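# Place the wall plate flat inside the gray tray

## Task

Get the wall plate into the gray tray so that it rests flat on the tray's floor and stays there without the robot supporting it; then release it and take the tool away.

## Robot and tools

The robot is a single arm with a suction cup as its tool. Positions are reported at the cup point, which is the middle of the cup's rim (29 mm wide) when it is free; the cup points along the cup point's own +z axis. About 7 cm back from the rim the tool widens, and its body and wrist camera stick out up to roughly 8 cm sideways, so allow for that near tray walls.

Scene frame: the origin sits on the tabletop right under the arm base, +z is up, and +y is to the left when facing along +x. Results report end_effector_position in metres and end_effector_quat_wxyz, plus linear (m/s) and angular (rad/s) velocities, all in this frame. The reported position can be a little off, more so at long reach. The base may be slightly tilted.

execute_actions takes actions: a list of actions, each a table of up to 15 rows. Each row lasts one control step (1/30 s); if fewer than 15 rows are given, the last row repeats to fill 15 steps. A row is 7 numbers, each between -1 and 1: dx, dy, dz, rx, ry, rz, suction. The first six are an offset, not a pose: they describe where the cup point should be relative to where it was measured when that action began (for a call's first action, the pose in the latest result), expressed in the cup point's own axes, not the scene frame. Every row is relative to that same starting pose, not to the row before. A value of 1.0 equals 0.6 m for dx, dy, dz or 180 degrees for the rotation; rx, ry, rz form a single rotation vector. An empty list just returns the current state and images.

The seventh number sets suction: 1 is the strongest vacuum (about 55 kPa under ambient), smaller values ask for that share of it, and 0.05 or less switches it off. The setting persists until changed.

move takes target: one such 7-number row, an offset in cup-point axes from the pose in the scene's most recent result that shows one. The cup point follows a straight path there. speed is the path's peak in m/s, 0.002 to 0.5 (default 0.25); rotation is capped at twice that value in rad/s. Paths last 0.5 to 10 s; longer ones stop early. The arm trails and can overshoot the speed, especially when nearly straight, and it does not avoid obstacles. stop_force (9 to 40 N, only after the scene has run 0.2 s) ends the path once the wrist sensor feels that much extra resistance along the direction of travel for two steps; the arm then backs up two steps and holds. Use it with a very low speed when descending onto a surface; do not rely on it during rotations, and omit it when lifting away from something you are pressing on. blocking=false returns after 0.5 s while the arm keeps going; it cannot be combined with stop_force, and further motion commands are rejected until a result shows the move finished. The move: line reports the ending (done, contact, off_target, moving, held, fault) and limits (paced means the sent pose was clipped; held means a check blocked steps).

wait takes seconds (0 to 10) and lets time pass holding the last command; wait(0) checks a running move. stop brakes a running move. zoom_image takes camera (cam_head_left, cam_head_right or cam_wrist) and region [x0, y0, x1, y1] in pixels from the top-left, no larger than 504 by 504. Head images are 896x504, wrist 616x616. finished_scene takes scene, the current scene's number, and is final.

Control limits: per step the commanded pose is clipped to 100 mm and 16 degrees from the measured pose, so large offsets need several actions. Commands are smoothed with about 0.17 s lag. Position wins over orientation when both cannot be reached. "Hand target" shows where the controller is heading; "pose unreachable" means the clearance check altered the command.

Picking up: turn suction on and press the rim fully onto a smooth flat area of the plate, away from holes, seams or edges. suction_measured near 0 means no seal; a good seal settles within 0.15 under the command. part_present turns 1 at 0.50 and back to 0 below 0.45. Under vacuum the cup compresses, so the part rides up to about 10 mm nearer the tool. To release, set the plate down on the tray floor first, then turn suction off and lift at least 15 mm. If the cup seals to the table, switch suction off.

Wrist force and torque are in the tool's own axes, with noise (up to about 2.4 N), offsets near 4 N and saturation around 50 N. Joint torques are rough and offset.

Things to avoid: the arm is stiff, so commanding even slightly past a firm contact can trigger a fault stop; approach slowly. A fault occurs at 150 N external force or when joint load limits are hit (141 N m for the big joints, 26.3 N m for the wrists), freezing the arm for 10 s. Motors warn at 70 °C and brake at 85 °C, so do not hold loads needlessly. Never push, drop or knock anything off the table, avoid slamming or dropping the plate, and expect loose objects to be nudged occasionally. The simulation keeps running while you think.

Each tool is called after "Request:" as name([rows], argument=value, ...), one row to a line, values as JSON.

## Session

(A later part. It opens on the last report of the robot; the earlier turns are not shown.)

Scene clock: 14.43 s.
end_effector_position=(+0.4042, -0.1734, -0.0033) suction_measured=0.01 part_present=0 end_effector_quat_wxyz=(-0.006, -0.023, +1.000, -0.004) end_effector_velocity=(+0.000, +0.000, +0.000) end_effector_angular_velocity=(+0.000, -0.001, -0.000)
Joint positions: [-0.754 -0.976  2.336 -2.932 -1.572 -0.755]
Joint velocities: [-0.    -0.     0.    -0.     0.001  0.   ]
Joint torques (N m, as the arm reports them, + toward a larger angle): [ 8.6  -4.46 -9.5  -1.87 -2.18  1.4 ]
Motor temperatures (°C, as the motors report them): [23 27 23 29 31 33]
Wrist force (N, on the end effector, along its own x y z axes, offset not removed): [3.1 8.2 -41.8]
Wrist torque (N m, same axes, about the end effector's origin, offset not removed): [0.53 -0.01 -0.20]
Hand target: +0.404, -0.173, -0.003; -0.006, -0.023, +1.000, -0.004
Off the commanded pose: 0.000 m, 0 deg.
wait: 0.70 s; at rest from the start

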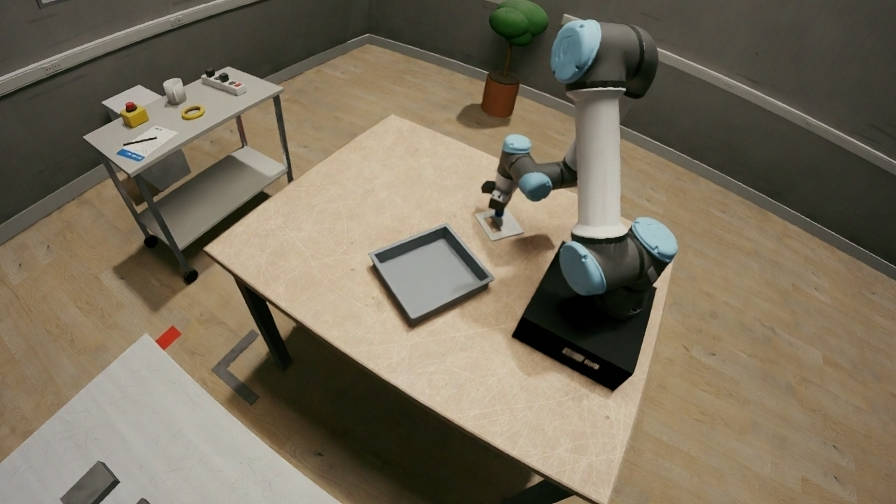

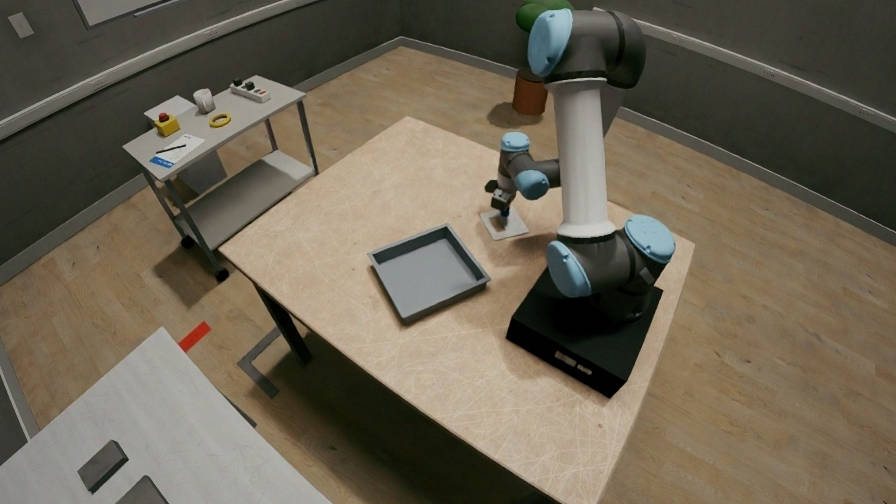

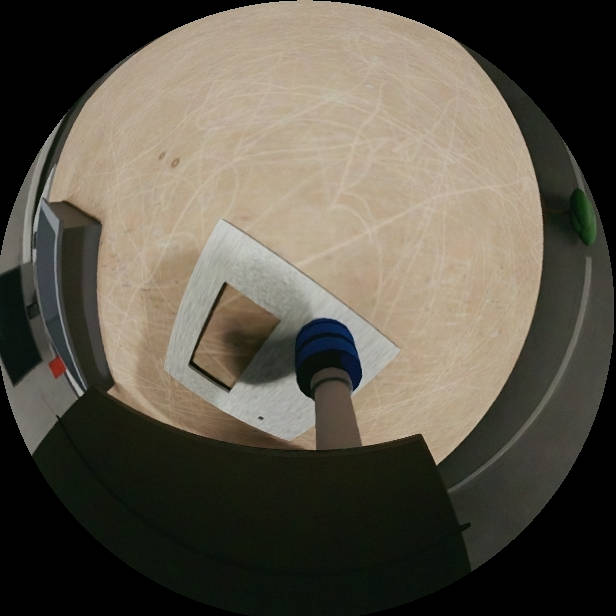

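Request:
execute_actions([
  [[0,0,-0.03,0,0,0,0]],
  [[0.038,0.028,0,0,0,0,0]],
  [[0,0,0,0,0,0,0]],
])

Request:
move(target=[0,0,0.04,0,0,0,1], speed=0.012, stop_force=10)

Scene clock: 16.23 s.
end_effector_position=(+0.3816, -0.1580, +0.0143) suction_measured=0.01 part_present=0 end_effector_quat_wxyz=(-0.006, -0.023, +1.000, -0.004) end_effector_velocity=(-0.000, +0.000, -0.000) end_effector_angular_velocity=(+0.002, +0.000, -0.002)
Joint positions: [-0.762 -1.054  2.415 -2.932 -1.572 -0.763]
Joint velocities: [-0.001  0.001 -0.001  0.002  0.001  0.001]
Joint torques (N m, as the arm reports them, + toward a larger angle): [  3.95 -16.12 -13.48   0.58  -0.36   1.48]
Motor temperatures (°C, as the motors report them): [23 27 23 29 31 33]
Wrist force (N, on the end effector, along its own x y z axes, offset not removed): [-0.1 1.2 0.3]
Wrist torque (N m, same axes, about the end effector's origin, offset not removed): [0.04 0.05 -0.08]
Hand target: +0.382, -0.158, +0.014; -0.006, -0.023, +1.000, -0.004
Off the commanded pose: 0.000 m, 0 deg.

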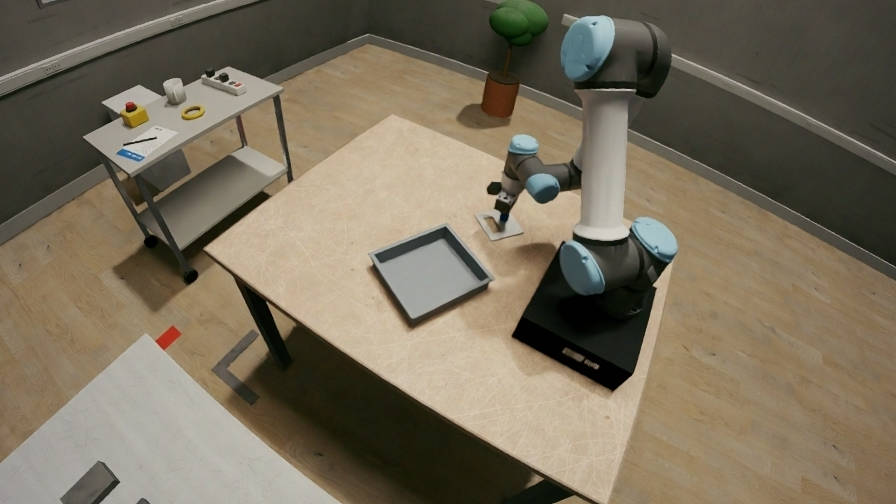

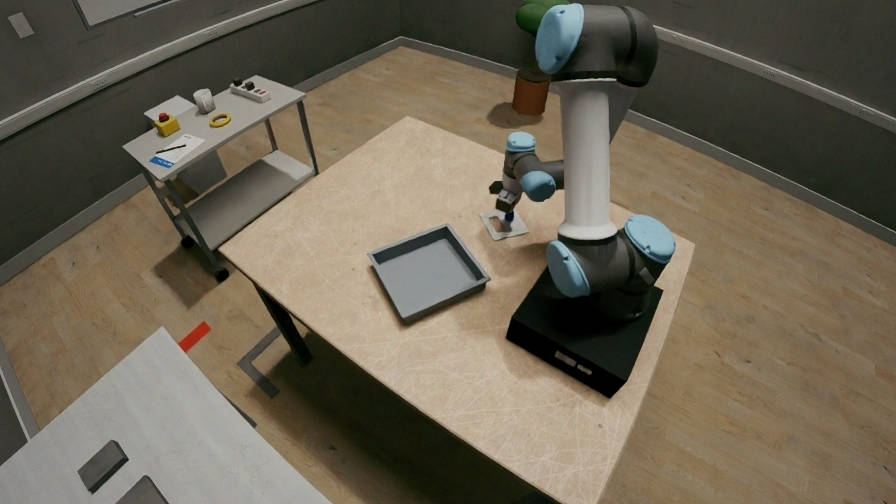

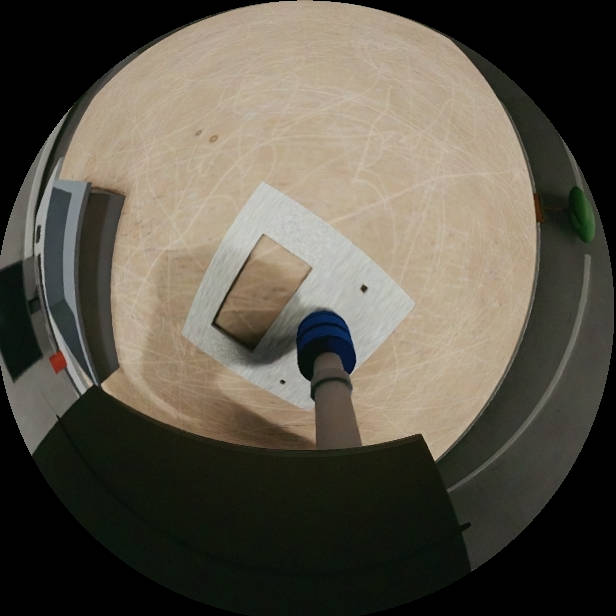

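Scene clock: 18.13 s.
end_effector_position=(+0.3815, -0.1583, -0.0035) suction_measured=0.99 part_present=1 end_effector_quat_wxyz=(-0.006, -0.023, +1.000, -0.004) end_effector_velocity=(-0.002, +0.001, +0.003) end_effector_angular_velocity=(+0.005, +0.006, -0.001)
Joint positions: [-0.762 -0.992  2.411 -2.991 -1.572 -0.763]
Joint velocities: [-0.    -0.011  0.001  0.018 -0.     0.001]
Joint torques (N m, as the arm reports them, + toward a larger angle): [  0.47 -25.44   9.79   4.78  -1.85  -1.65]
Motor temperatures (°C, as the motors report them): [23 27 23 29 31 33]
Wrist force (N, on the end effector, along its own x y z axes, offset not removed): [1.7 1.2 -38.1]
Wrist torque (N m, same axes, about the end effector's origin, offset not removed): [-0.06 -0.25 -0.21]
Hand target: +0.381, -0.158, -0.003; -0.006, -0.023, +1.000, -0.004
Off the commanded pose: 0.006 m, 0 deg.
move: contact

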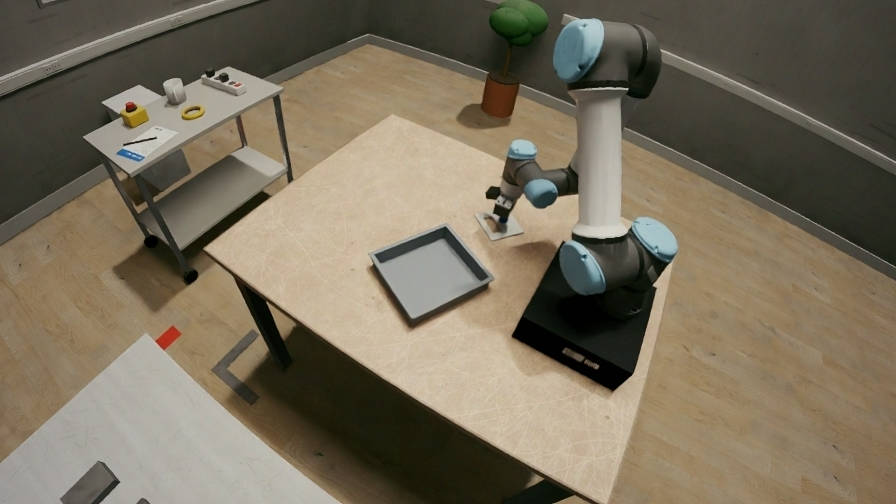

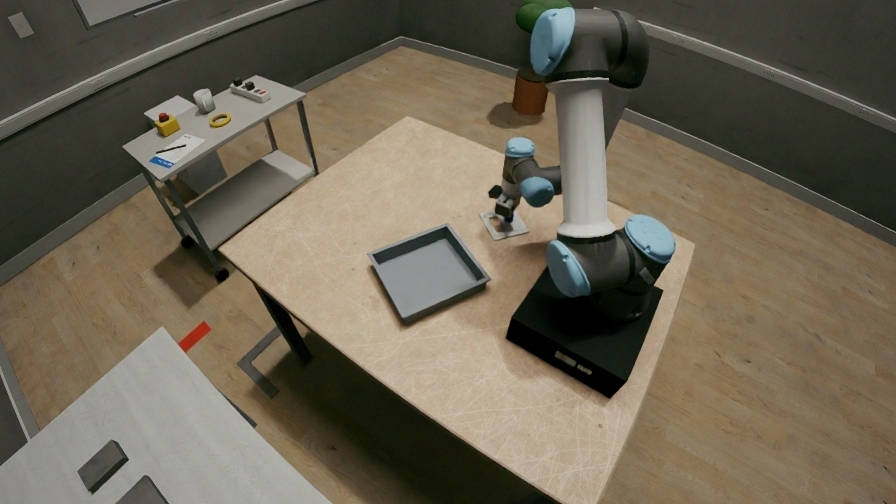

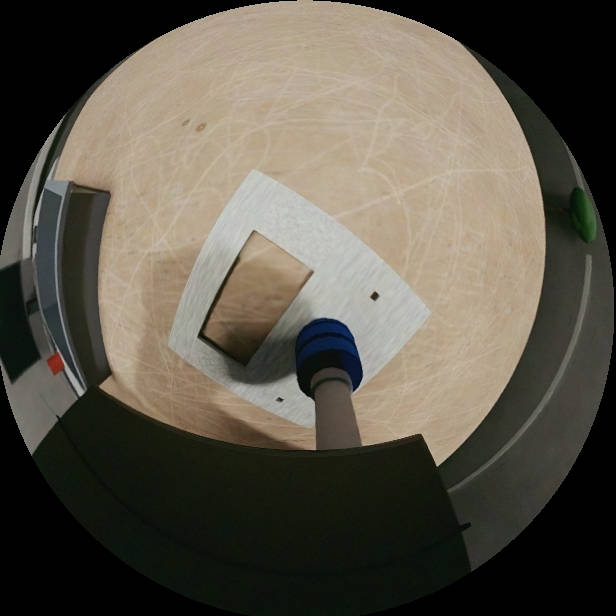

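Request:
move(target=[0,0,-0.22,0,0,0,1], speed=0.15)

Request:
move(target=[-0.13,0.52,0,0,0,0,1])

Scene clock: 20.00 s.
end_effector_position=(+0.3832, -0.1572, +0.1279) suction_measured=0.99 part_present=1 end_effector_quat_wxyz=(-0.006, -0.023, +1.000, -0.005) end_effector_velocity=(-0.000, +0.000, +0.002) end_effector_angular_velocity=(+0.003, +0.002, -0.001)
Joint positions: [-0.762 -1.416  2.372 -2.528 -1.572 -0.763]
Joint velocities: [-0.001 -0.007 -0.003  0.013  0.001 -0.   ]
Joint torques (N m, as the arm reports them, + toward a larger angle): [-15.74 -30.32 -21.25   0.51  -2.56  -1.55]
Motor temperatures (°C, as the motors report them): [23 27 23 29 31 33]
Wrist force (N, on the end effector, along its own x y z axes, offset not removed): [0.3 0.0 -4.7]
Wrist torque (N m, same axes, about the end effector's origin, offset not removed): [-0.02 0.06 0.08]
Hand target: +0.383, -0.157, +0.128; -0.006, -0.023, +1.000, -0.004
Off the commanded pose: 0.001 m, 0 deg.
move: done

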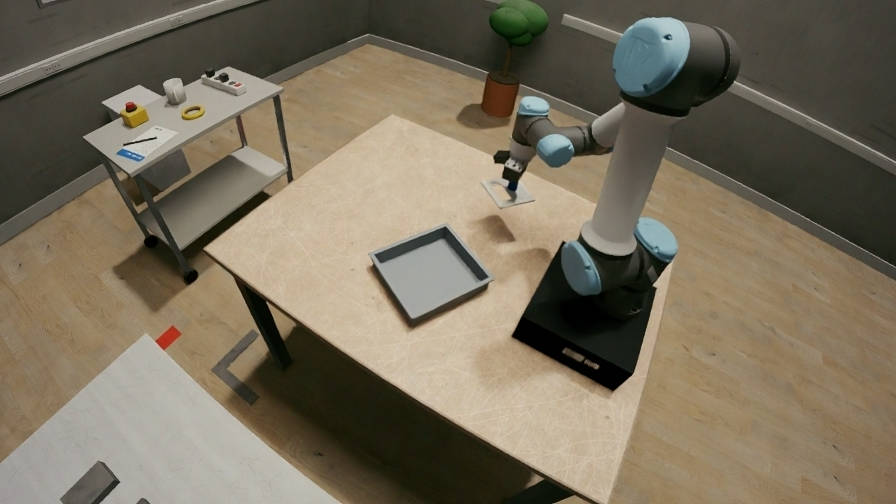

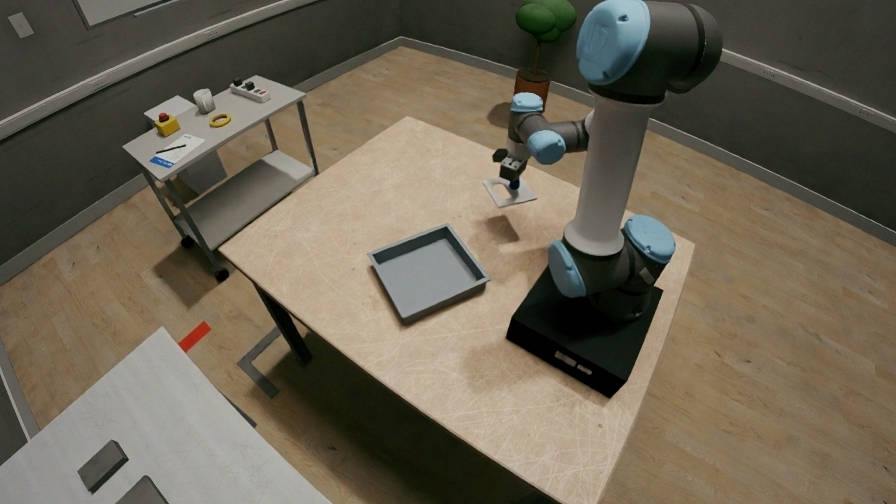

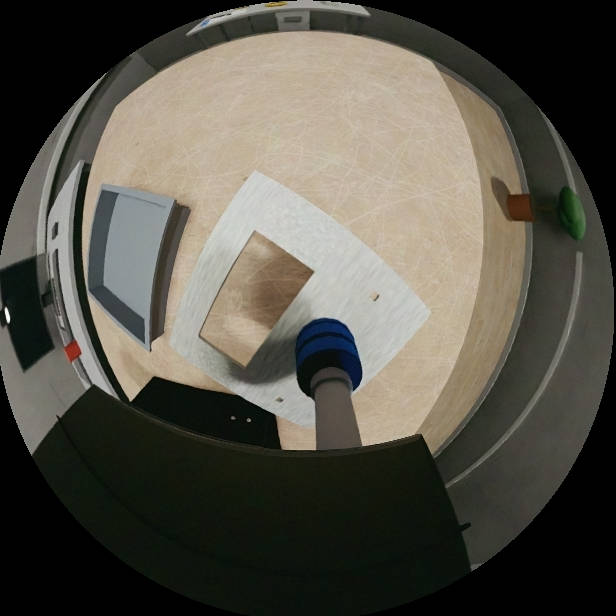

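Scene clock: 21.97 s.
end_effector_position=(+0.4472, +0.1574, +0.1248) suction_measured=0.98 part_present=1 end_effector_quat_wxyz=(-0.005, -0.023, +1.000, -0.004) end_effector_velocity=(+0.001, +0.002, -0.001) end_effector_angular_velocity=(-0.002, +0.003, +0.000)
Joint positions: [ 0.009 -1.299  2.21  -2.483 -1.572  0.008]
Joint velocities: [ 0.006  0.005 -0.006  0.004 -0.002  0.006]
Joint torques (N m, as the arm reports them, + toward a larger angle): [ 13.16 -15.87 -22.07   0.37  -2.33   1.36]
Motor temperatures (°C, as the motors report them): [23 27 23 29 31 33]
Wrist force (N, on the end effector, along its own x y z axes, offset not removed): [-3.7 3.2 -0.3]
Wrist torque (N m, same axes, about the end effector's origin, offset not removed): [0.28 0.68 -0.19]
Hand target: +0.447, +0.158, +0.125; -0.005, -0.023, +1.000, -0.004
Off the commanded pose: 0.001 m, 0 deg.
move: done

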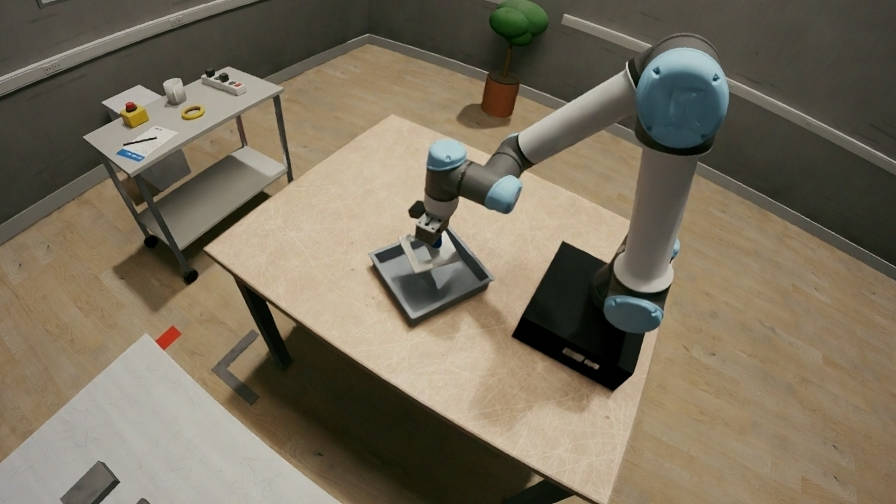

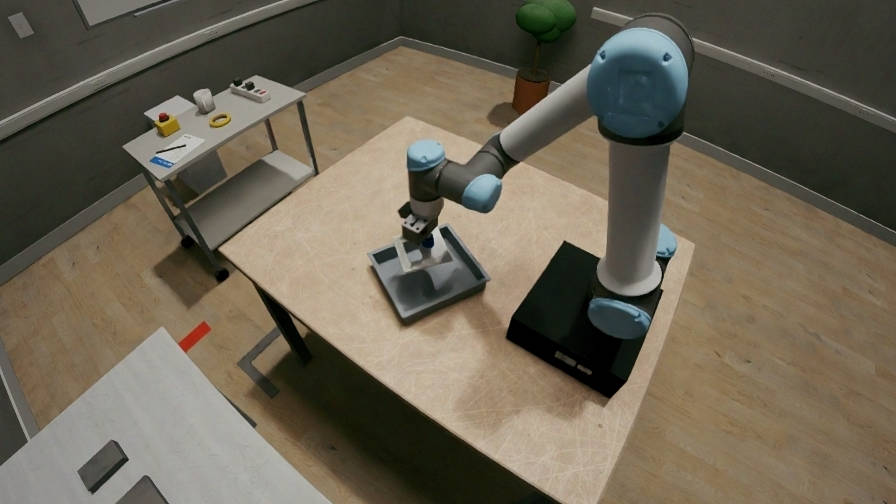

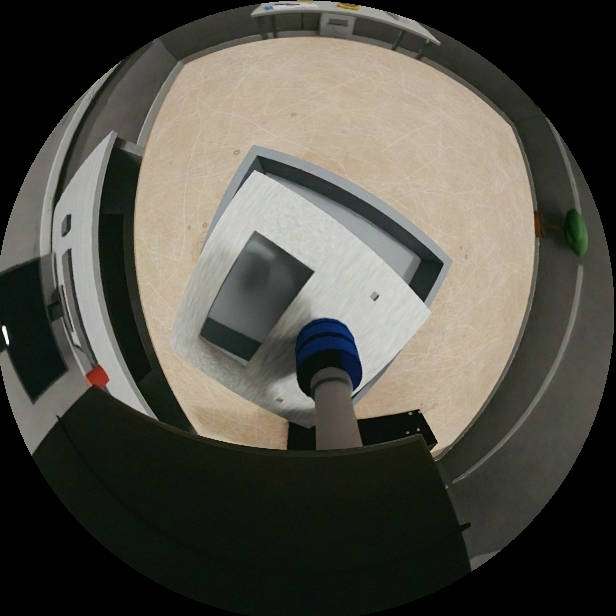

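Request:
move(target=[-0.02,-0.02,0.1,0,0,0,1], speed=0.1)

Scene clock: 23.57 s.
end_effector_position=(+0.4589, +0.1456, +0.0651) suction_measured=0.96 part_present=1 end_effector_quat_wxyz=(-0.005, -0.023, +1.000, -0.004) end_effector_velocity=(+0.001, -0.000, -0.002) end_effector_angular_velocity=(+0.002, -0.001, +0.000)
Joint positions: [-0.017 -1.138  2.218 -2.652 -1.572 -0.018]
Joint velocities: [-0.001  0.007 -0.001 -0.006  0.002 -0.002]
Joint torques (N m, as the arm reports them, + toward a larger angle): [-15.12 -19.   -19.56  -4.77   2.79  -1.6 ]
Motor temperatures (°C, as the motors report them): [23 27 23 29 31 33]
Wrist force (N, on the end effector, along its own x y z axes, offset not removed): [1.3 -4.2 0.6]
Wrist torque (N m, same axes, about the end effector's origin, offset not removed): [-0.77 0.16 0.00]
Hand target: +0.459, +0.146, +0.065; -0.005, -0.023, +1.000, -0.004
Off the commanded pose: 0.000 m, 0 deg.
move: done

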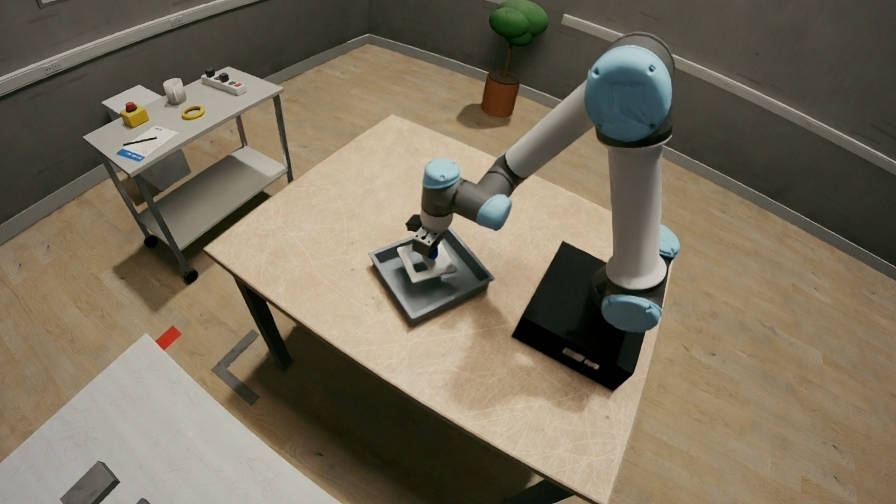

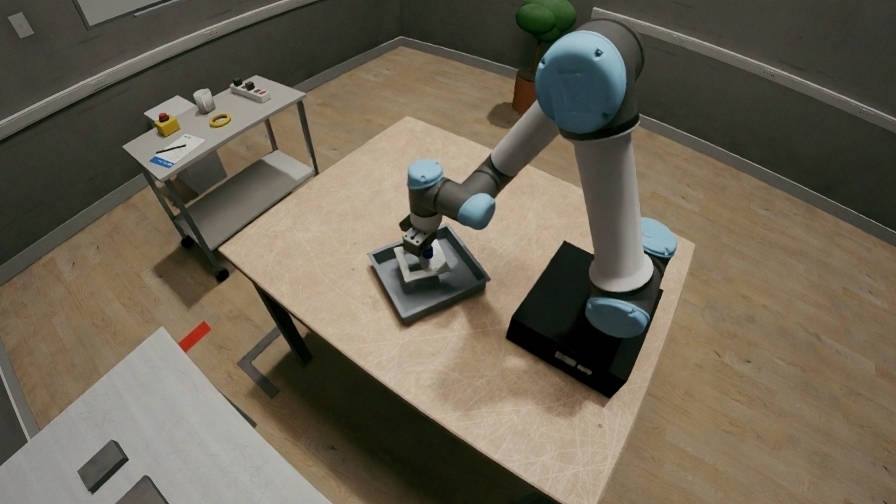

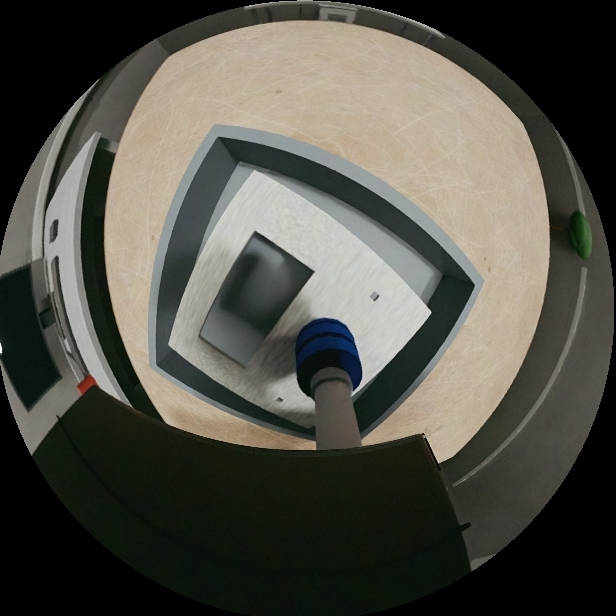

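Request:
move(target=[-0.02,0,0.05,0,0,0,1], speed=0.06)

Request:
move(target=[0,0,0.08,0,0,0,1], speed=0.012, stop_force=10)

Request:
execute_actions([
  [[0,0,-0.004,0,0,0,0]],
  [[0,0,0,0,0,0,0]],
])

Request:
move(target=[0,0,-0.3,0,0,0,0])

Scene clock: 24.77 s.
end_effector_position=(+0.4705, +0.1459, +0.0352) suction_measured=0.99 part_present=1 end_effector_quat_wxyz=(-0.005, -0.023, +1.000, -0.004) end_effector_velocity=(+0.001, -0.000, -0.002) end_effector_angular_velocity=(-0.001, -0.001, +0.000)
Joint positions: [-0.016 -1.045  2.191 -2.718 -1.572 -0.017]
Joint velocities: [ 0.     0.007 -0.002 -0.005 -0.001  0.   ]
Joint torques (N m, as the arm reports them, + toward a larger angle): [ 12.93 -21.58 -18.68  -4.88   1.19   1.53]
Motor temperatures (°C, as the motors report them): [23 27 23 29 31 33]
Wrist force (N, on the end effector, along its own x y z axes, offset not removed): [-0.6 1.7 -0.4]
Wrist torque (N m, same axes, about the end effector's origin, offset not removed): [0.04 0.01 -0.34]
Hand target: +0.471, +0.146, +0.035; -0.005, -0.023, +1.000, -0.004
Off the commanded pose: 0.000 m, 0 deg.
move: done

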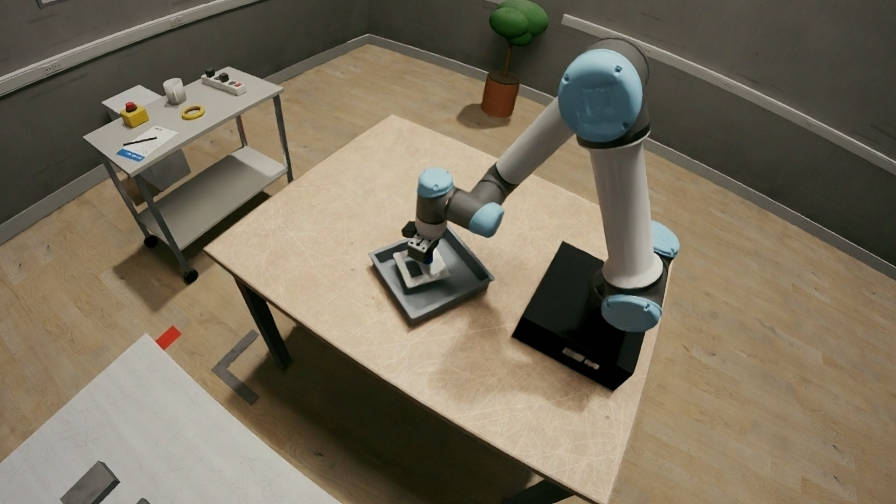

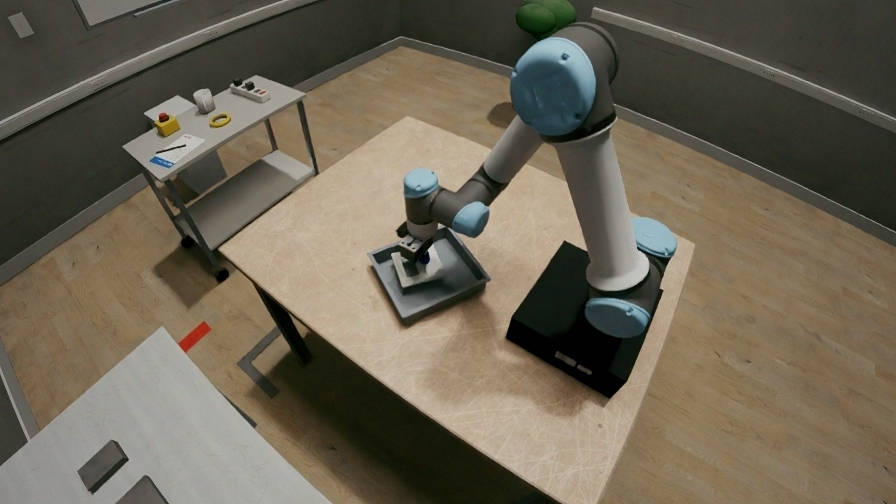

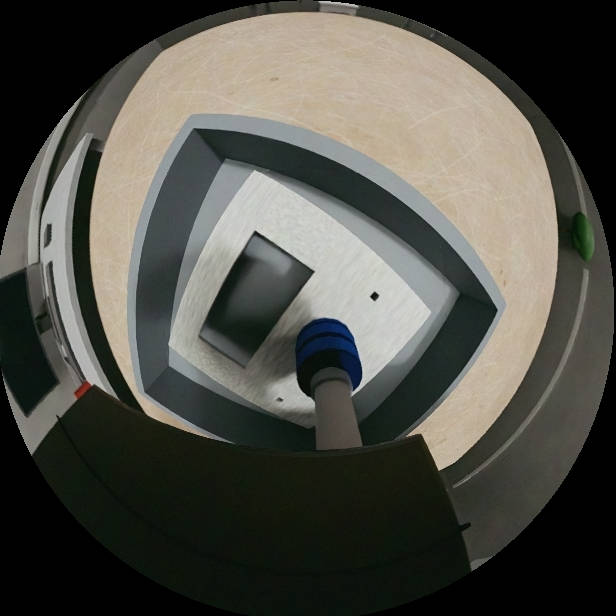

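Scene clock: 28.17 s.
end_effector_position=(+0.4703, +0.1456, -0.0006) suction_measured=1.00 part_present=1 end_effector_quat_wxyz=(-0.005, -0.023, +1.000, -0.004) end_effector_velocity=(-0.001, +0.000, +0.003) end_effector_angular_velocity=(-0.000, +0.006, -0.000)
Joint positions: [-0.016 -0.948  2.188 -2.813 -1.572 -0.017]
Joint velocities: [ 0.    -0.009  0.001  0.014  0.     0.001]
Joint torques (N m, as the arm reports them, + toward a larger angle): [ -6.67 -27.61   5.     3.81   0.64  -1.45]
Motor temperatures (°C, as the motors report them): [23 27 23 29 31 33]
Wrist force (N, on the end effector, along its own x y z axes, offset not removed): [7.3 2.3 -36.9]
Wrist torque (N m, same axes, about the end effector's origin, offset not removed): [0.07 -0.32 -0.26]
Hand target: +0.470, +0.146, -0.000; -0.005, -0.023, +1.000, -0.004
Off the commanded pose: 0.012 m, 0 deg.
move: contact

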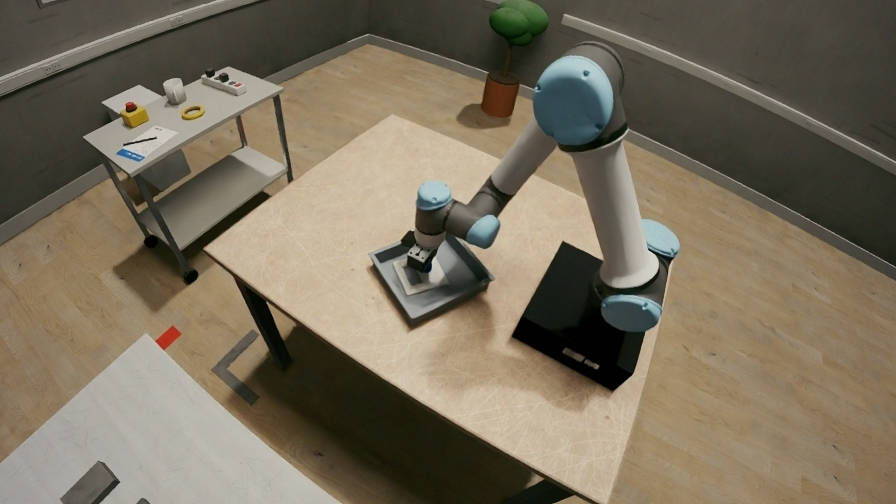

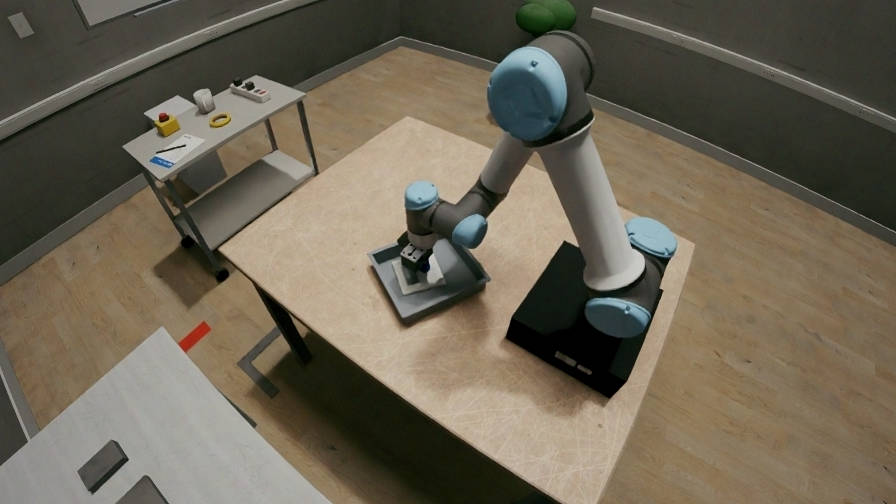

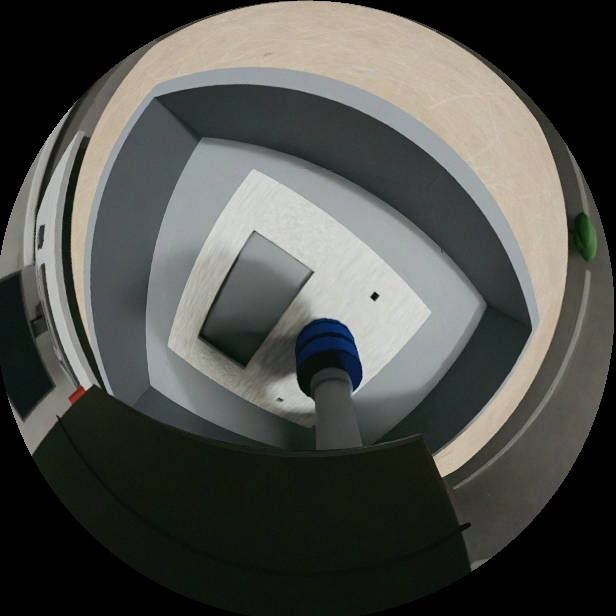

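Scene clock: 29.17 s.
end_effector_position=(+0.4703, +0.1456, +0.0018) suction_measured=0.01 part_present=0 end_effector_quat_wxyz=(-0.005, -0.023, +1.000, -0.004) end_effector_velocity=(+0.000, +0.000, +0.000) end_effector_angular_velocity=(+0.000, -0.000, +0.000)
Joint positions: [-0.016 -0.955  2.189 -2.807 -1.572 -0.017]
Joint velocities: [-0.  0.  0. -0.  0. -0.]
Joint torques (N m, as the arm reports them, + toward a larger angle): [ -6.43 -34.06  -1.12   0.27   0.43  -1.25]
Motor temperatures (°C, as the motors report them): [23 27 23 29 31 33]
Wrist force (N, on the end effector, along its own x y z axes, offset not removed): [-2.3 1.0 -7.7]
Wrist torque (N m, same axes, about the end effector's origin, offset not removed): [0.35 0.45 0.02]
Hand target: +0.470, +0.146, +0.002; -0.005, -0.023, +1.000, -0.004
Off the commanded pose: 0.000 m, 0 deg.

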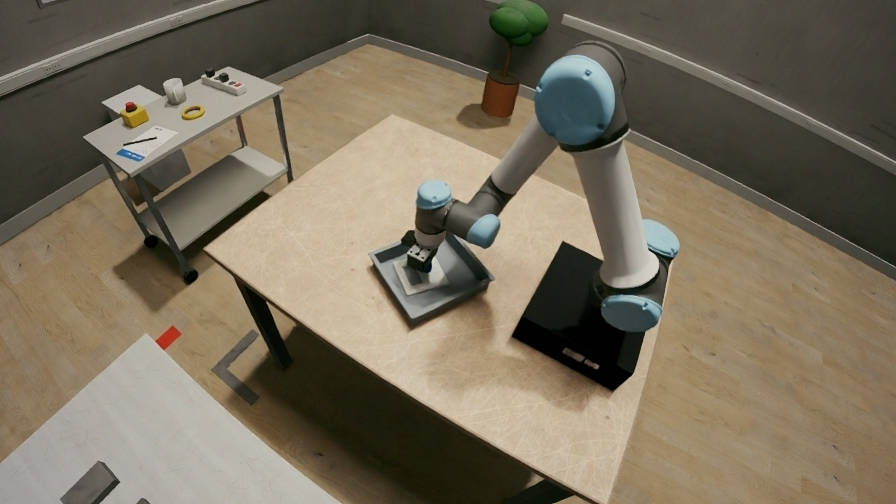

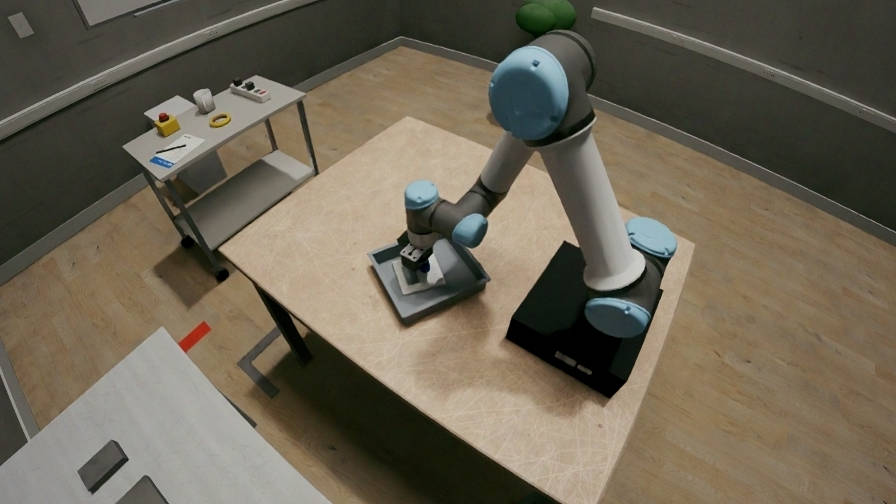

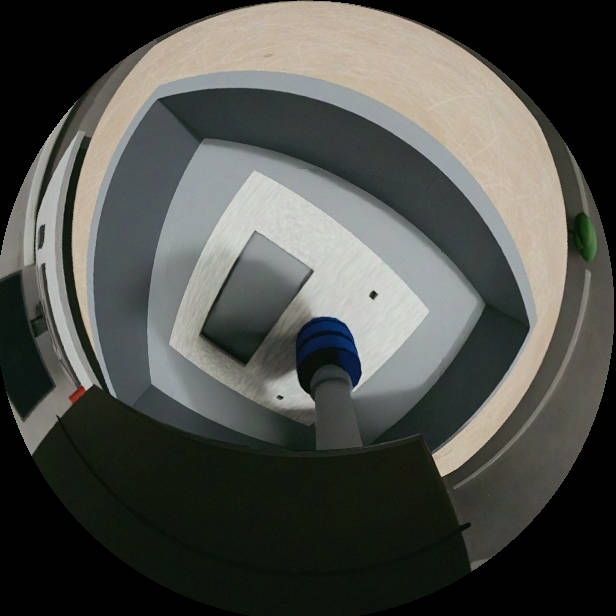

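Scene clock: 30.57 s.
end_effector_position=(+0.4723, +0.1470, +0.1812) suction_measured=0.01 part_present=0 end_effector_quat_wxyz=(-0.005, -0.023, +1.000, -0.004) end_effector_velocity=(-0.000, -0.000, +0.003) end_effector_angular_velocity=(-0.000, +0.002, -0.000)
Joint positions: [-0.016 -1.376  2.104 -2.301 -1.572 -0.017]
Joint velocities: [-0.001 -0.005 -0.004  0.011 -0.    -0.   ]
Joint torques (N m, as the arm reports them, + toward a larger angle): [-15.52 -34.18 -25.2    0.69  -2.32  -1.7 ]
Motor temperatures (°C, as the motors report them): [23 27 23 29 31 33]
Wrist force (N, on the end effector, along its own x y z axes, offset not removed): [-2.0 3.6 1.5]
Wrist torque (N m, same axes, about the end effector's origin, offset not removed): [0.47 0.39 -0.11]
Hand target: +0.472, +0.147, +0.182; -0.005, -0.023, +1.000, -0.004
Off the commanded pose: 0.001 m, 0 deg.
move: done

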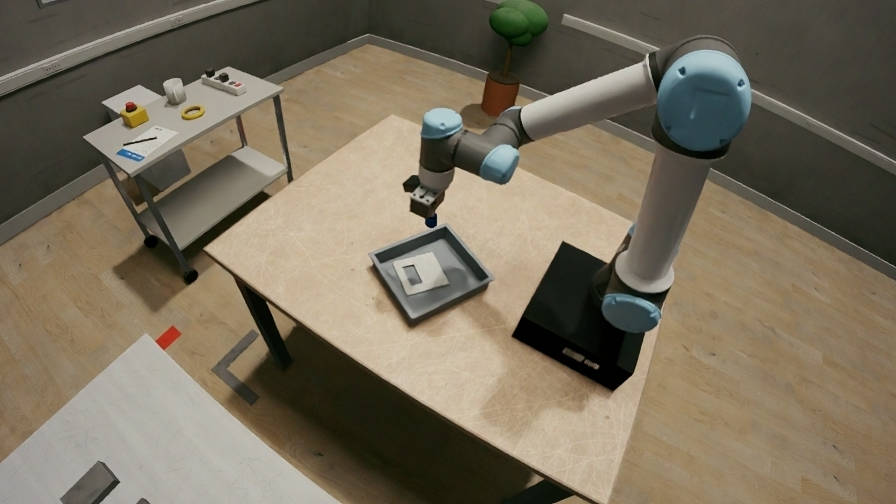

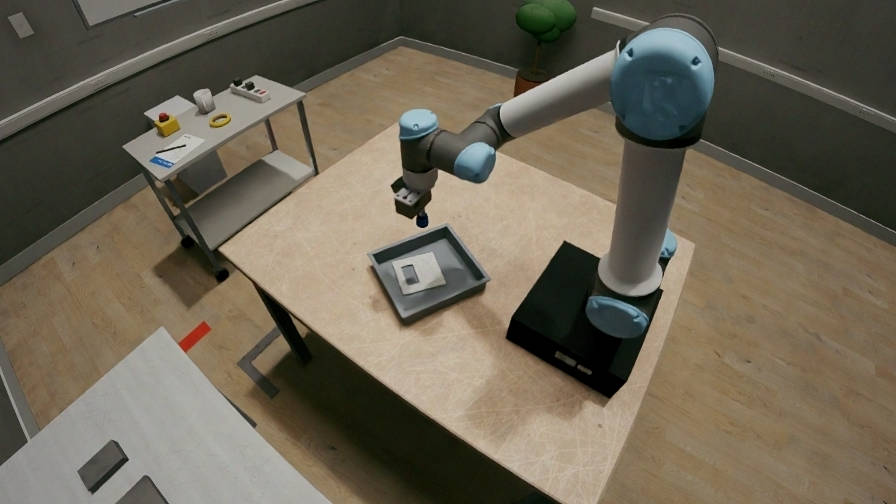

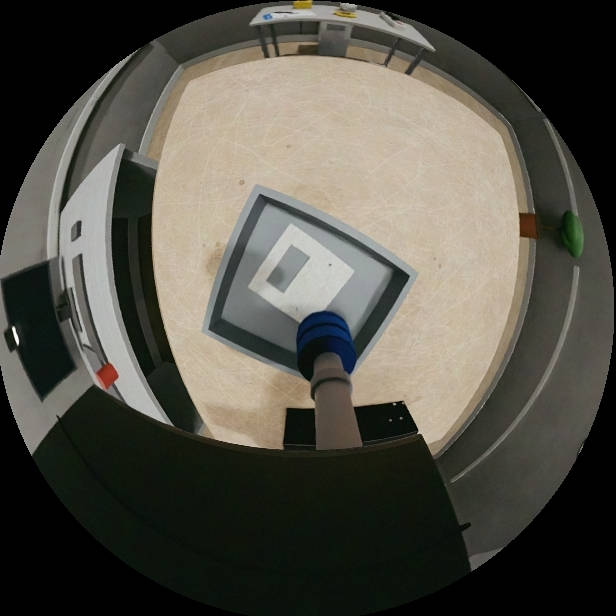

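Request:
finished_scene(scene=1)

The scene is finished: the task was done.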